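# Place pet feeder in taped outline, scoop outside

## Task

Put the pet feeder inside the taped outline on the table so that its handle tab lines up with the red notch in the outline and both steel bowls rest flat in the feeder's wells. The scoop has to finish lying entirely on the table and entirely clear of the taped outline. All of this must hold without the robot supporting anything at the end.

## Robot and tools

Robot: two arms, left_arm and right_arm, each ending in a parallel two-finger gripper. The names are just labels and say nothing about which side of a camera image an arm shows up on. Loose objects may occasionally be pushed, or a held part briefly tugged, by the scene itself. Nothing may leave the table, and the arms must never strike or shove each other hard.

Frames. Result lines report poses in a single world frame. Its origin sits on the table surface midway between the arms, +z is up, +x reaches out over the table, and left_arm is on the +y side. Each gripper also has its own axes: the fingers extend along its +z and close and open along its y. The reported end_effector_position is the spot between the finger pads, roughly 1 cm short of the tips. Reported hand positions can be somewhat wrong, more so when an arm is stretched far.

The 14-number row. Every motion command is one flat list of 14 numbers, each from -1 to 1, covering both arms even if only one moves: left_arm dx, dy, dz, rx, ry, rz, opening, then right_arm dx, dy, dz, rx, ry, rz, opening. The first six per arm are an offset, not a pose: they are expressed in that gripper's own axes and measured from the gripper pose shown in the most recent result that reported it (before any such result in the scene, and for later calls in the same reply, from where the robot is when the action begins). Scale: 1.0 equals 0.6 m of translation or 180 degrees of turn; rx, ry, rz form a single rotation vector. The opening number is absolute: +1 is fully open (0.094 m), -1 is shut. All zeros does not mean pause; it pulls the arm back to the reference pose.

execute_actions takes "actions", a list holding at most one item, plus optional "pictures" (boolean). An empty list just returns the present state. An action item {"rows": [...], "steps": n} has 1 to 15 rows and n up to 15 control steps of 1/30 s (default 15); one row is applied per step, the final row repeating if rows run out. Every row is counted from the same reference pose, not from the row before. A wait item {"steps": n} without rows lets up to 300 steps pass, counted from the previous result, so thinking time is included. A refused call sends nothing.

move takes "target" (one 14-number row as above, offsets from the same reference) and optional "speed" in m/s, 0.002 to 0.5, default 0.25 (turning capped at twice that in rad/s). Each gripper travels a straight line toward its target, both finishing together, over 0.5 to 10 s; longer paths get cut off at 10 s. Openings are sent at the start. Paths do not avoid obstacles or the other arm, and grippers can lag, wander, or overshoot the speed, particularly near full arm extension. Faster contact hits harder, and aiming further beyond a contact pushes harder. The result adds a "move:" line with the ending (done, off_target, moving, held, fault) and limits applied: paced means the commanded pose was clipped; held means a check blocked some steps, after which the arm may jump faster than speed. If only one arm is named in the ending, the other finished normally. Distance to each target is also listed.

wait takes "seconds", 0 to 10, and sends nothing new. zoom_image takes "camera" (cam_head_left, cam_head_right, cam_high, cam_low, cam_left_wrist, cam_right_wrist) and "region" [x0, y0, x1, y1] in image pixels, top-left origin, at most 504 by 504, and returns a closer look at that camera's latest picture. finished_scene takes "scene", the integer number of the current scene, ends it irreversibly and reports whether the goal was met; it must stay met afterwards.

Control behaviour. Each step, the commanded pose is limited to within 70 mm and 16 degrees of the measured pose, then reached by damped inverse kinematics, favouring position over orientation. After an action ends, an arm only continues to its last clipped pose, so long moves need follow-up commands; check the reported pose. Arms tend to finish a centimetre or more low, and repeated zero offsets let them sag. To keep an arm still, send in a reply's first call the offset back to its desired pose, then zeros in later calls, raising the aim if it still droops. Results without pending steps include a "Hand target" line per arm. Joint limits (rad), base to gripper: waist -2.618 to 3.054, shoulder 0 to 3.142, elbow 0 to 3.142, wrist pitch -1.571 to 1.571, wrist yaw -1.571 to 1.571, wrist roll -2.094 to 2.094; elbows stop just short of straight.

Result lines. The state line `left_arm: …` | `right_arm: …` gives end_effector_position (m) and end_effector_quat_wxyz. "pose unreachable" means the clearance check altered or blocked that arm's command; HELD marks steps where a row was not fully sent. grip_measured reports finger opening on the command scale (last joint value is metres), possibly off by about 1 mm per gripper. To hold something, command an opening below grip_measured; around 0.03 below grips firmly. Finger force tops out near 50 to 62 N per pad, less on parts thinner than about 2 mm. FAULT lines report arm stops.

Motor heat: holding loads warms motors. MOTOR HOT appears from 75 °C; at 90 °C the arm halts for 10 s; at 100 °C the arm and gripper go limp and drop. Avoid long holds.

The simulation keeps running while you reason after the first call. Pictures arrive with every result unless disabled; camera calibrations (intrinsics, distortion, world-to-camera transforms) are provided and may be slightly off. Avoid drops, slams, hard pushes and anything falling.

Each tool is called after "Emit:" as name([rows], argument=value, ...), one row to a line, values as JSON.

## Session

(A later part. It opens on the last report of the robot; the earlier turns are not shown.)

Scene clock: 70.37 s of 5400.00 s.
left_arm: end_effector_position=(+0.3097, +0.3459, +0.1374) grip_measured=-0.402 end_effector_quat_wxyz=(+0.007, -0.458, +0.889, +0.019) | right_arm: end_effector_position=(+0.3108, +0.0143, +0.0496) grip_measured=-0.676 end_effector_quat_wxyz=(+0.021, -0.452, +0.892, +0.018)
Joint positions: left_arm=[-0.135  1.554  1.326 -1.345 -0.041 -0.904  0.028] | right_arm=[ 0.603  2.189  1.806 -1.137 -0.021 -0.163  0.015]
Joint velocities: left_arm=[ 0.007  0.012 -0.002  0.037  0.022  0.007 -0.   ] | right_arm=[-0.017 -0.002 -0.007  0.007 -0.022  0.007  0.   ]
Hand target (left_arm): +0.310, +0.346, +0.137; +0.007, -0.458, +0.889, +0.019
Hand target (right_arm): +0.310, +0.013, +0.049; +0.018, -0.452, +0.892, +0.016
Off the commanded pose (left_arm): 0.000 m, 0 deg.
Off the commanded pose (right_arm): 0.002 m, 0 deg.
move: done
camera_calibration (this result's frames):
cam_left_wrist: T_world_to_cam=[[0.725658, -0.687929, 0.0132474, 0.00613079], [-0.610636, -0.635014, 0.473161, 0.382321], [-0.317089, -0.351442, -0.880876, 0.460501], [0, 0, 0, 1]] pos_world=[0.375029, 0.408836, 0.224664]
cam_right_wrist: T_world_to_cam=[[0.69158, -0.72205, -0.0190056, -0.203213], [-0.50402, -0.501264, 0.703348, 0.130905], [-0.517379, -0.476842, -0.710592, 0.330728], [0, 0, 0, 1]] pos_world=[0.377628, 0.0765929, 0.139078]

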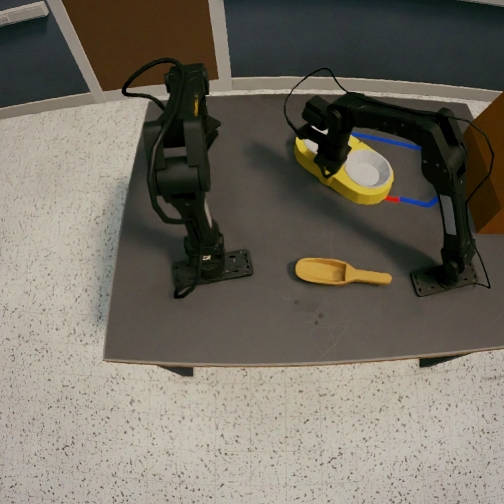

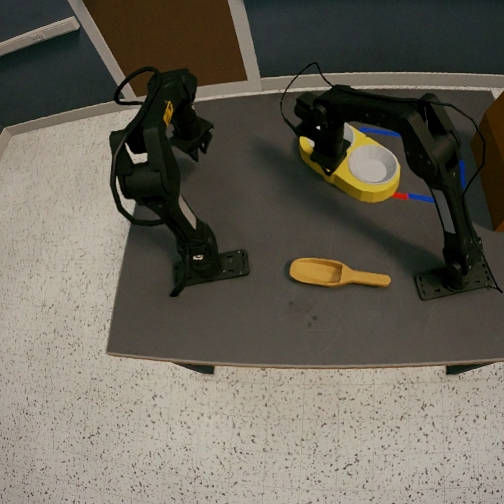

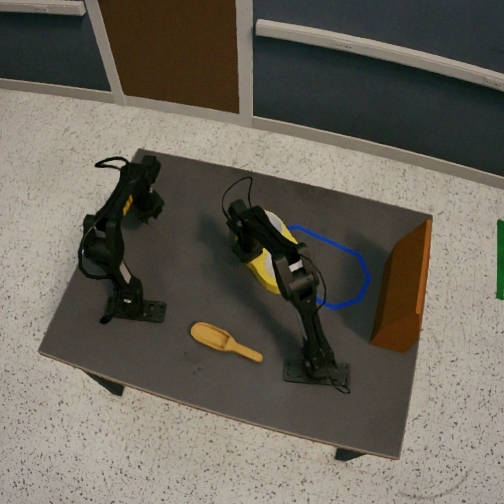

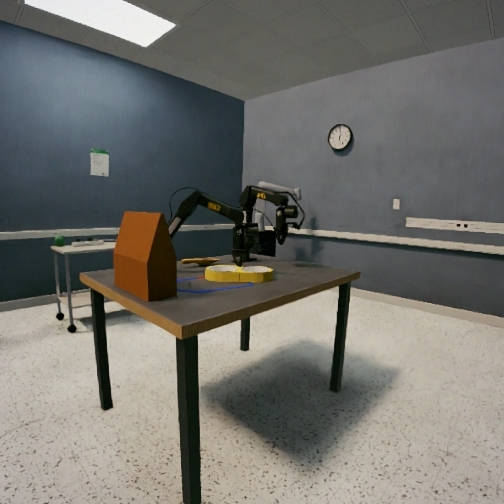

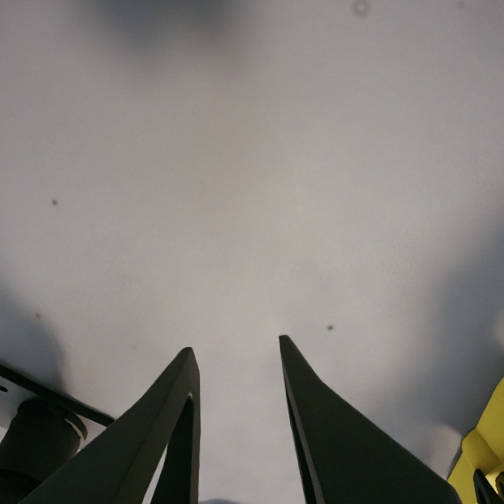

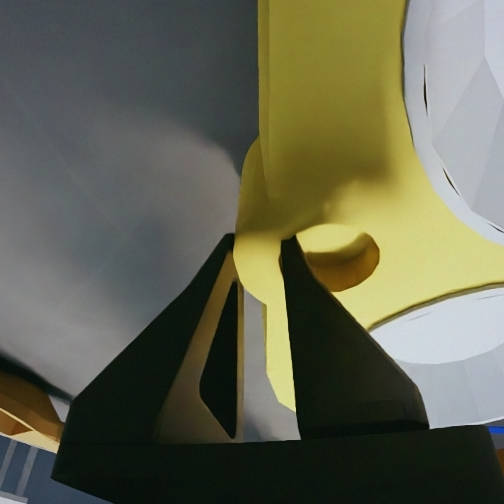

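Emit:
move(target=[0,0,0,0,0,0,-0.4,0.292,-0.155,-0.015,0,0,-0.15,-0.85], speed=0.12)

Emit:
zoom_image(camera="cam_head_left", region=[310,100,480,230])

Emit:
zoom_image(camera="cam_high", region=[240,200,400,330])

Scene clock: 75.77 s of 5400.00 s.
left_arm: end_effector_position=(+0.3097, +0.3459, +0.1374) grip_measured=-0.402 end_effector_quat_wxyz=(+0.007, -0.458, +0.889, +0.019) | right_arm: end_effector_position=(+0.2858, -0.1796, +0.0473) grip_measured=-0.676 end_effector_quat_wxyz=(+0.017, -0.641, +0.767, +0.015)
Joint positions: left_arm=[-0.135  1.554  1.326 -1.345 -0.041 -0.904  0.028] | right_arm=[ 0.185  1.728  1.149 -0.97  -0.04  -1.035  0.015]
Joint velocities: left_arm=[-0.002 -0.002 -0.012 -0.007 -0.066  0.007 -0.   ] | right_arm=[-0.002 -0.022 -0.012 -0.037  0.007 -0.022 -0.001]
Hand target (left_arm): +0.310, +0.346, +0.137; +0.007, -0.458, +0.889, +0.019
Hand target (right_arm): +0.286, -0.184, +0.048; +0.021, -0.647, +0.762, +0.010
Off the commanded pose (left_arm): 0.000 m, 0 deg.
Off the commanded pose (right_arm): 0.005 m, 1 deg.
After step 90, 0.03 s passed at rest.
move: done
camera_calibration (this result's frames):
cam_left_wrist: T_world_to_cam=[[0.725658, -0.687929, 0.0132474, 0.00613079], [-0.610636, -0.635014, 0.473161, 0.382321], [-0.317089, -0.351442, -0.880876, 0.460501], [0, 0, 0, 1]] pos_world=[0.375029, 0.408836, 0.224664]
cam_right_wrist: T_world_to_cam=[[0.938177, -0.34609, -0.00682832, -0.329525], [-0.240029, -0.664629, 0.707569, -0.0822478], [-0.249421, -0.662185, -0.706612, 0.113642], [0, 0, 0, 1]] pos_world=[0.317756, -0.0934573, 0.136247]

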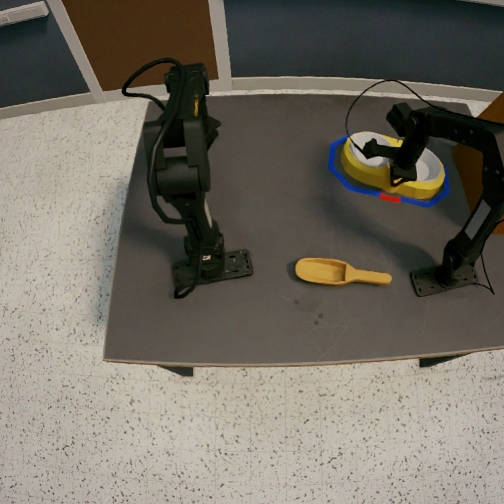

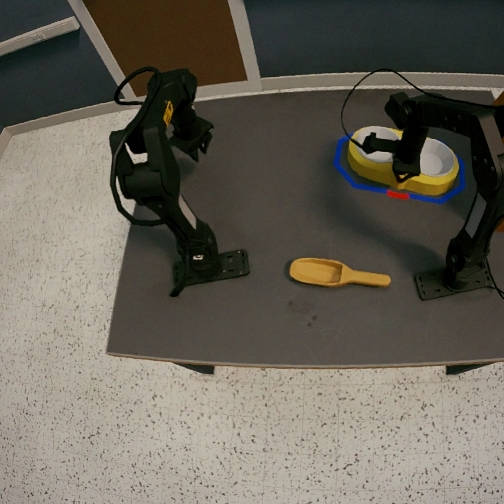

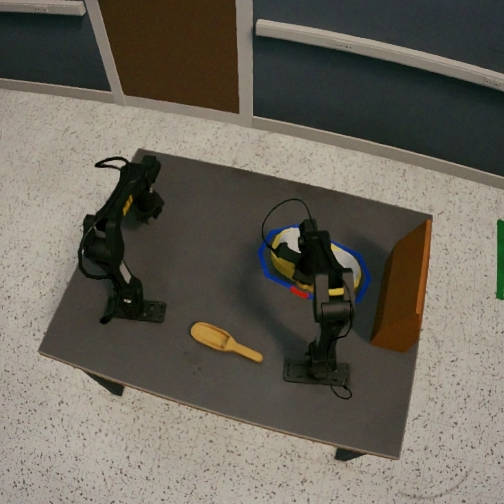

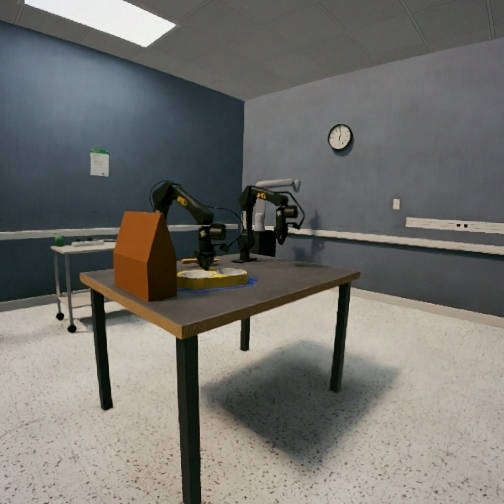

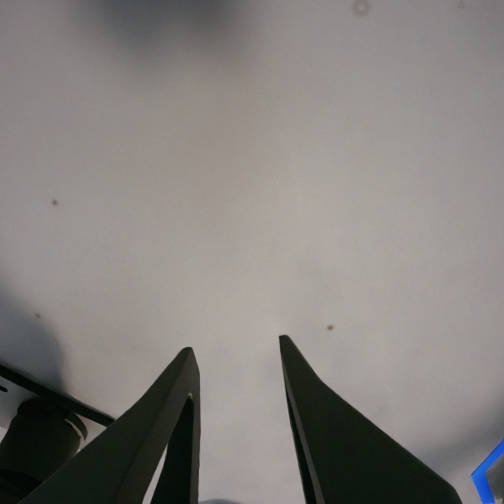

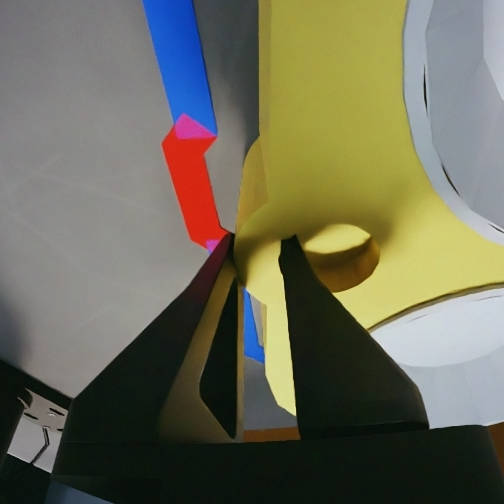

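Region (310, 100, 480, 230) of cam_head_left's 504x504 image, scaled by 2.965, with more detail than that image has; it fills the top 385 rows of this view, and the rest is white.

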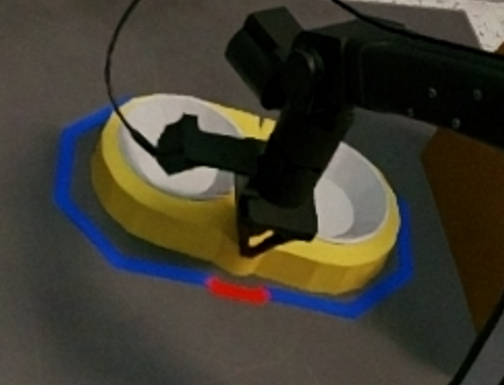

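Region (240, 200, 400, 330) of cam_high's 504x504 image, scaled by 3.150, with more detail than that image has; it fills the top 410 rows of this view, and the rest is white.

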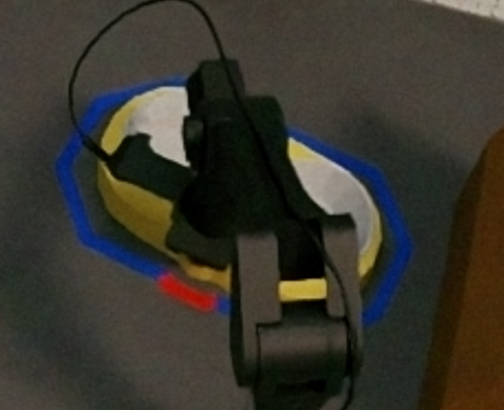

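Needs about 5° more.

Emit:
move(target=[0,0,0,0,0,0,-0.4,0.012,0,0,0,0,-0.033,-0.85], speed=0.06)

Emit:
move(target=[0,0,0,0,0,0,-0.4,0,0,0,0,0,0,-0.4])

Emit:
move(target=[0,0,0,0,0,0,-0.4,0,0,-0.15,0,0,0,-0.4])

Emit:
zoom_image(camera="cam_head_left", region=[310,100,480,230])

Emit:
zoom_image(camera="cam_high", region=[240,200,400,330])

Scene clock: 80.70 s of 5400.00 s.
left_arm: end_effector_position=(+0.3097, +0.3459, +0.1374) grip_measured=-0.402 end_effector_quat_wxyz=(+0.007, -0.458, +0.889, +0.019) | right_arm: end_effector_position=(+0.2867, -0.1841, +0.0474) grip_measured=-0.676 end_effector_quat_wxyz=(+0.016, -0.671, +0.741, +0.014)
Joint positions: left_arm=[-0.135  1.554  1.326 -1.345 -0.041 -0.904  0.028] | right_arm=[ 0.172  1.728  1.149 -0.974 -0.037 -1.129  0.015]
Joint velocities: left_arm=[-0.012  0.007 -0.002 -0.051 -0.022 -0.007 -0.001] | right_arm=[-0.002  0.012 -0.012  0.022 -0.066  0.022 -0.   ]
Hand target (left_arm): +0.310, +0.346, +0.137; +0.007, -0.458, +0.889, +0.019
Hand target (right_arm): +0.285, -0.187, +0.047; +0.017, -0.679, +0.733, +0.014
Off the commanded pose (left_arm): 0.000 m, 0 deg.
Off the commanded pose (right_arm): 0.003 m, 1 deg.
After step 90, 0.77 s passed at rest.
move: done
camera_calibration (this result's frames):
cam_left_wrist: T_world_to_cam=[[0.725658, -0.687929, 0.0132474, 0.00613079], [-0.610636, -0.635014, 0.473161, 0.382321], [-0.317089, -0.351442, -0.880876, 0.460501], [0, 0, 0, 1]] pos_world=[0.375029, 0.408836, 0.224664]
cam_right_wrist: T_world_to_cam=[[0.96294, -0.269693, -0.00358787, -0.325096], [-0.187499, -0.67891, 0.709877, -0.102884], [-0.193885, -0.682896, -0.704317, 0.0910843], [0, 0, 0, 1]] pos_world=[0.311417, -0.0953245, 0.136021]

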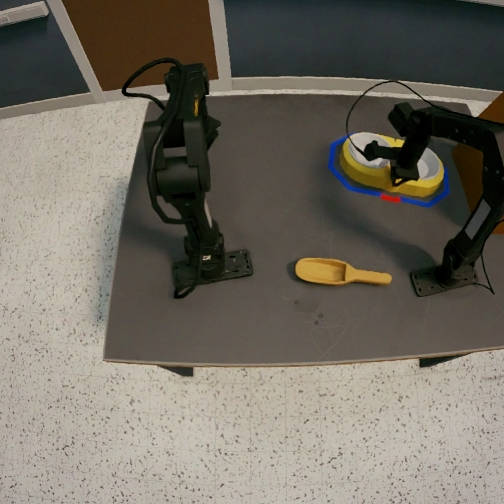

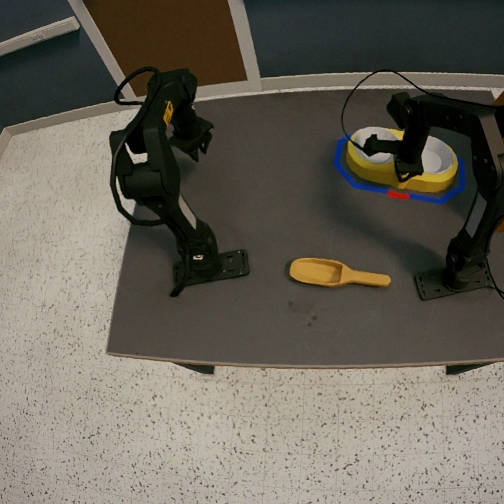

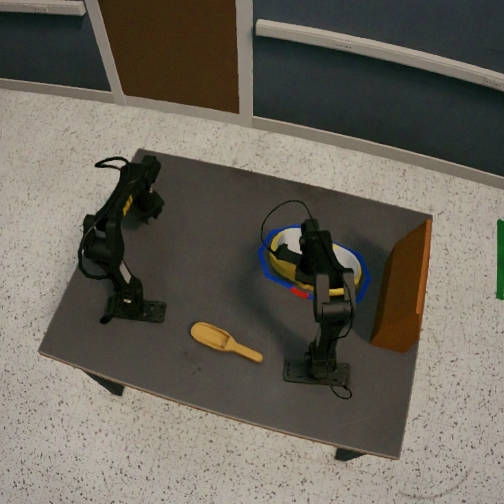

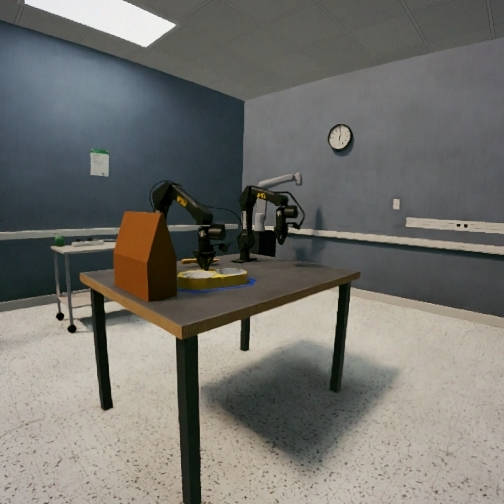

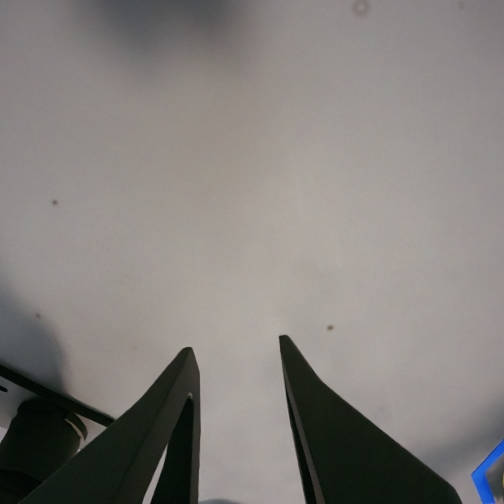

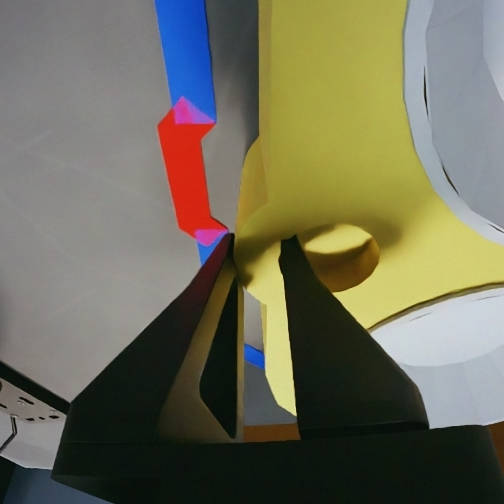

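Scene clock: 81.20 s of 5400.00 s.
left_arm: end_effector_position=(+0.3097, +0.3459, +0.1374) grip_measured=-0.402 end_effector_quat_wxyz=(+0.007, -0.458, +0.889, +0.019) | right_arm: end_effector_position=(+0.2870, -0.1840, +0.0474) grip_measured=-0.403 end_effector_quat_wxyz=(+0.016, -0.671, +0.741, +0.013)
Joint positions: left_arm=[-0.135  1.554  1.326 -1.345 -0.041 -0.904  0.028] | right_arm=[ 0.172  1.728  1.149 -0.973 -0.037 -1.129  0.028]
Joint velocities: left_arm=[-0.007 -0.007 -0.002 -0.022  0.007 -0.037  0.   ] | right_arm=[-0.002 -0.002 -0.002 -0.022  0.022 -0.037 -0.001]
Hand target (left_arm): +0.310, +0.346, +0.137; +0.007, -0.458, +0.889, +0.019
Hand target (right_arm): +0.287, -0.184, +0.047; +0.016, -0.671, +0.741, +0.014
Off the commanded pose (left_arm): 0.000 m, 0 deg.
Off the commanded pose (right_arm): 0.000 m, 0 deg.
move: done
camera_calibration (this result's frames):
cam_left_wrist: T_world_to_cam=[[0.725658, -0.687929, 0.0132474, 0.00613079], [-0.610636, -0.635014, 0.473161, 0.382321], [-0.317089, -0.351442, -0.880876, 0.460501], [0, 0, 0, 1]] pos_world=[0.375029, 0.408836, 0.224664]
cam_right_wrist: T_world_to_cam=[[0.962838, -0.270067, -0.00244914, -0.325461], [-0.188608, -0.678857, 0.709634, -0.102471], [-0.193312, -0.682801, -0.704566, 0.0910288], [0, 0, 0, 1]] pos_world=[0.311637, -0.095305, 0.136056]

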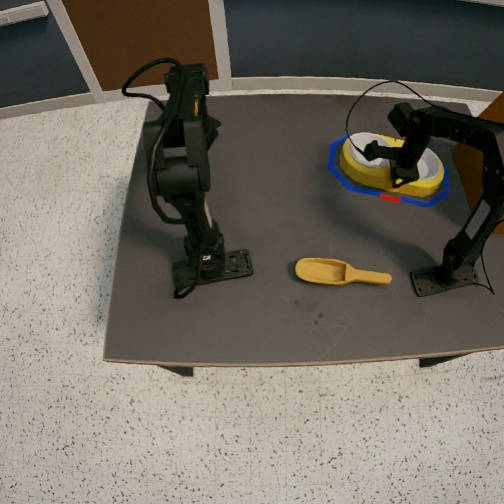

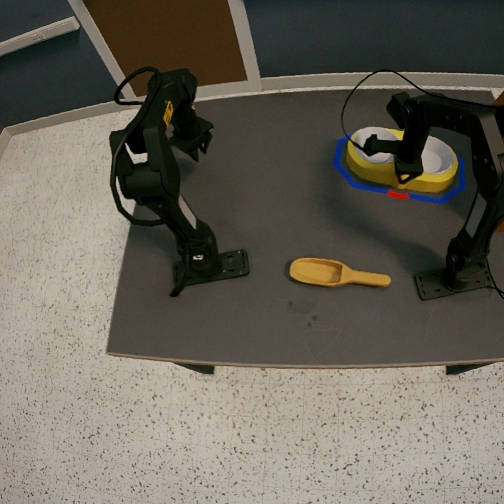

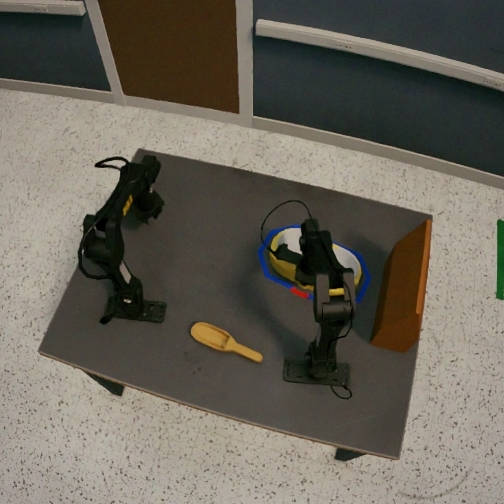

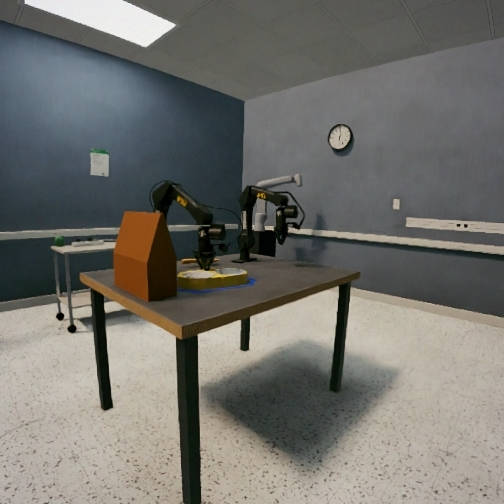

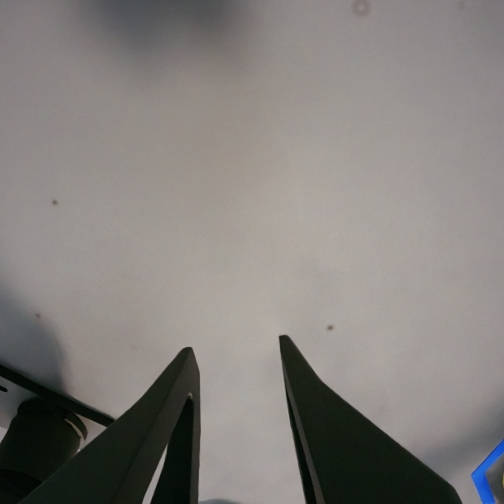

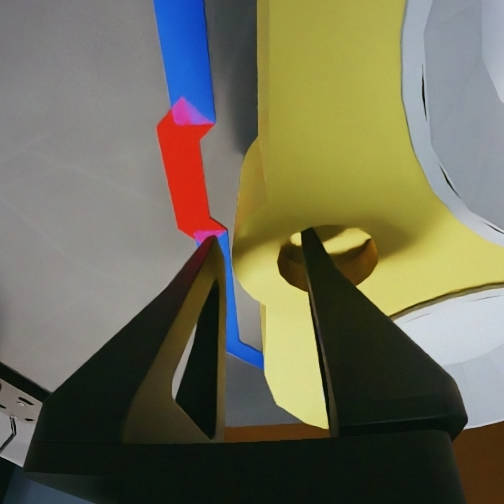

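Scene clock: 82.30 s of 5400.00 s.
left_arm: end_effector_position=(+0.3097, +0.3459, +0.1374) grip_measured=-0.402 end_effector_quat_wxyz=(+0.007, -0.458, +0.889, +0.019) | right_arm: end_effector_position=(+0.2864, -0.1843, +0.1333) grip_measured=-0.403 end_effector_quat_wxyz=(+0.017, -0.674, +0.739, +0.013)
Joint positions: left_arm=[-0.135  1.554  1.326 -1.345 -0.041 -0.904  0.028] | right_arm=[ 0.172  1.669  1.43  -1.31  -0.037 -1.135  0.028]
Joint velocities: left_arm=[-0.002 -0.002  0.007  0.037 -0.022 -0.022  0.   ] | right_arm=[-0.037  0.007 -0.022 -0.037 -0.066 -0.022 -0.001]
Hand target (left_arm): +0.310, +0.346, +0.137; +0.007, -0.458, +0.889, +0.019
Hand target (right_arm): +0.287, -0.189, +0.137; +0.016, -0.671, +0.741, +0.013
Off the commanded pose (left_arm): 0.000 m, 0 deg.
Off the commanded pose (right_arm): 0.005 m, 0 deg.
move: done
camera_calibration (this result's frames):
cam_left_wrist: T_world_to_cam=[[0.725658, -0.687929, 0.0132474, 0.00613079], [-0.610636, -0.635014, 0.473161, 0.382321], [-0.317089, -0.351442, -0.880876, 0.460501], [0, 0, 0, 1]] pos_world=[0.375029, 0.408836, 0.224664]
cam_right_wrist: T_world_to_cam=[[0.964672, -0.263455, -0.000600832, -0.324302], [-0.185421, -0.680559, 0.708843, -0.164805], [-0.187157, -0.683689, -0.705366, 0.149485], [0, 0, 0, 1]] pos_world=[0.310264, -0.0953977, 0.222068]

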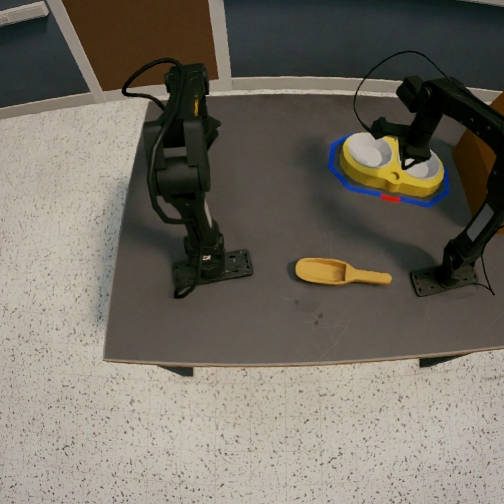

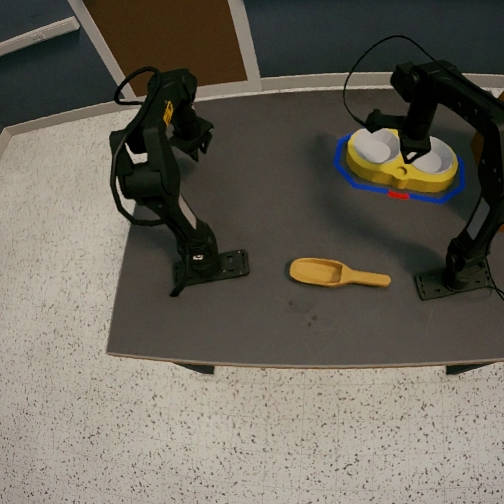

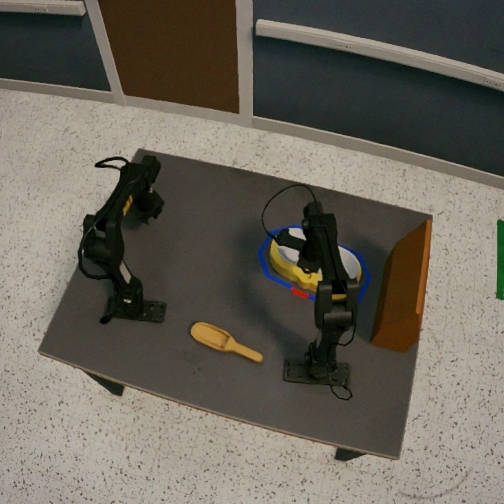

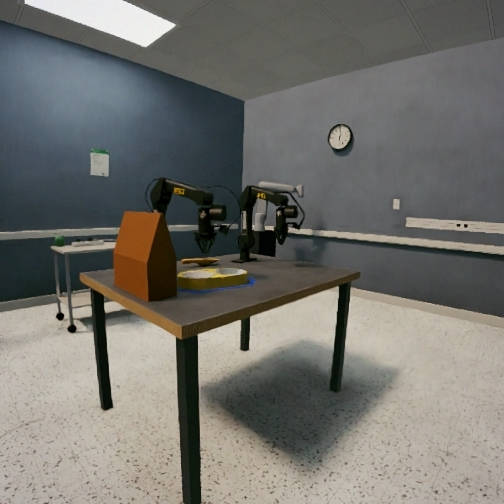

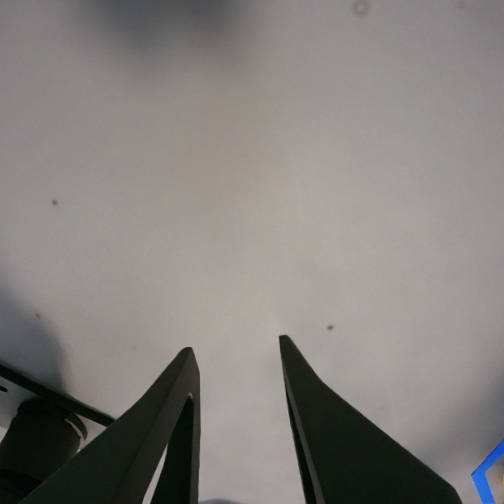

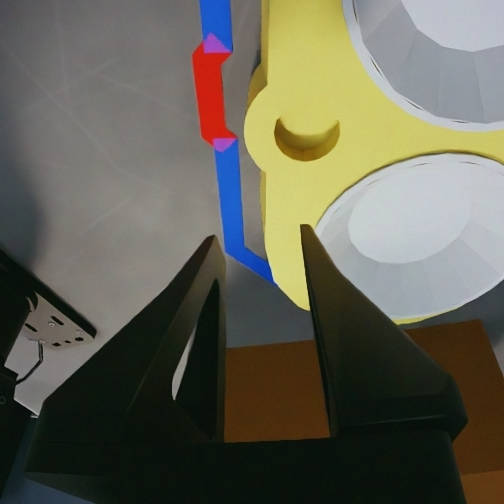

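Region (310, 100, 480, 230) of cam_head_left's 504x504 image, scaled by 2.965, with more detail than that image has; it fills the top 385 rows of this view, and the rest is white.

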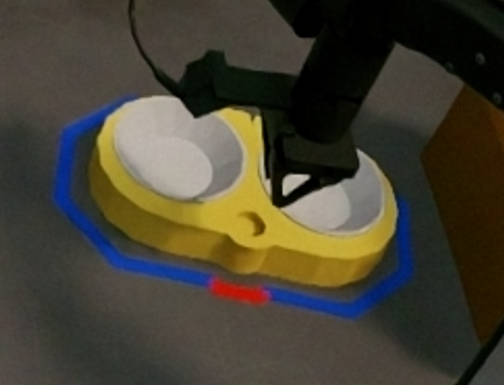

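Region (240, 200, 400, 330) of cam_high's 504x504 image, scaled by 3.150, with more detail than that image has; it fills the top 410 rows of this view, and the rest is white.

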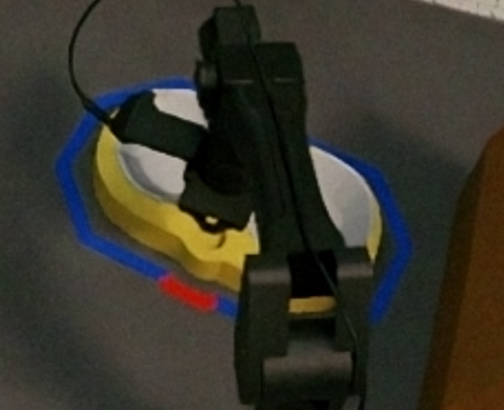

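Emit:
finished_scene(scene=1)

The scene is finished: the task was done.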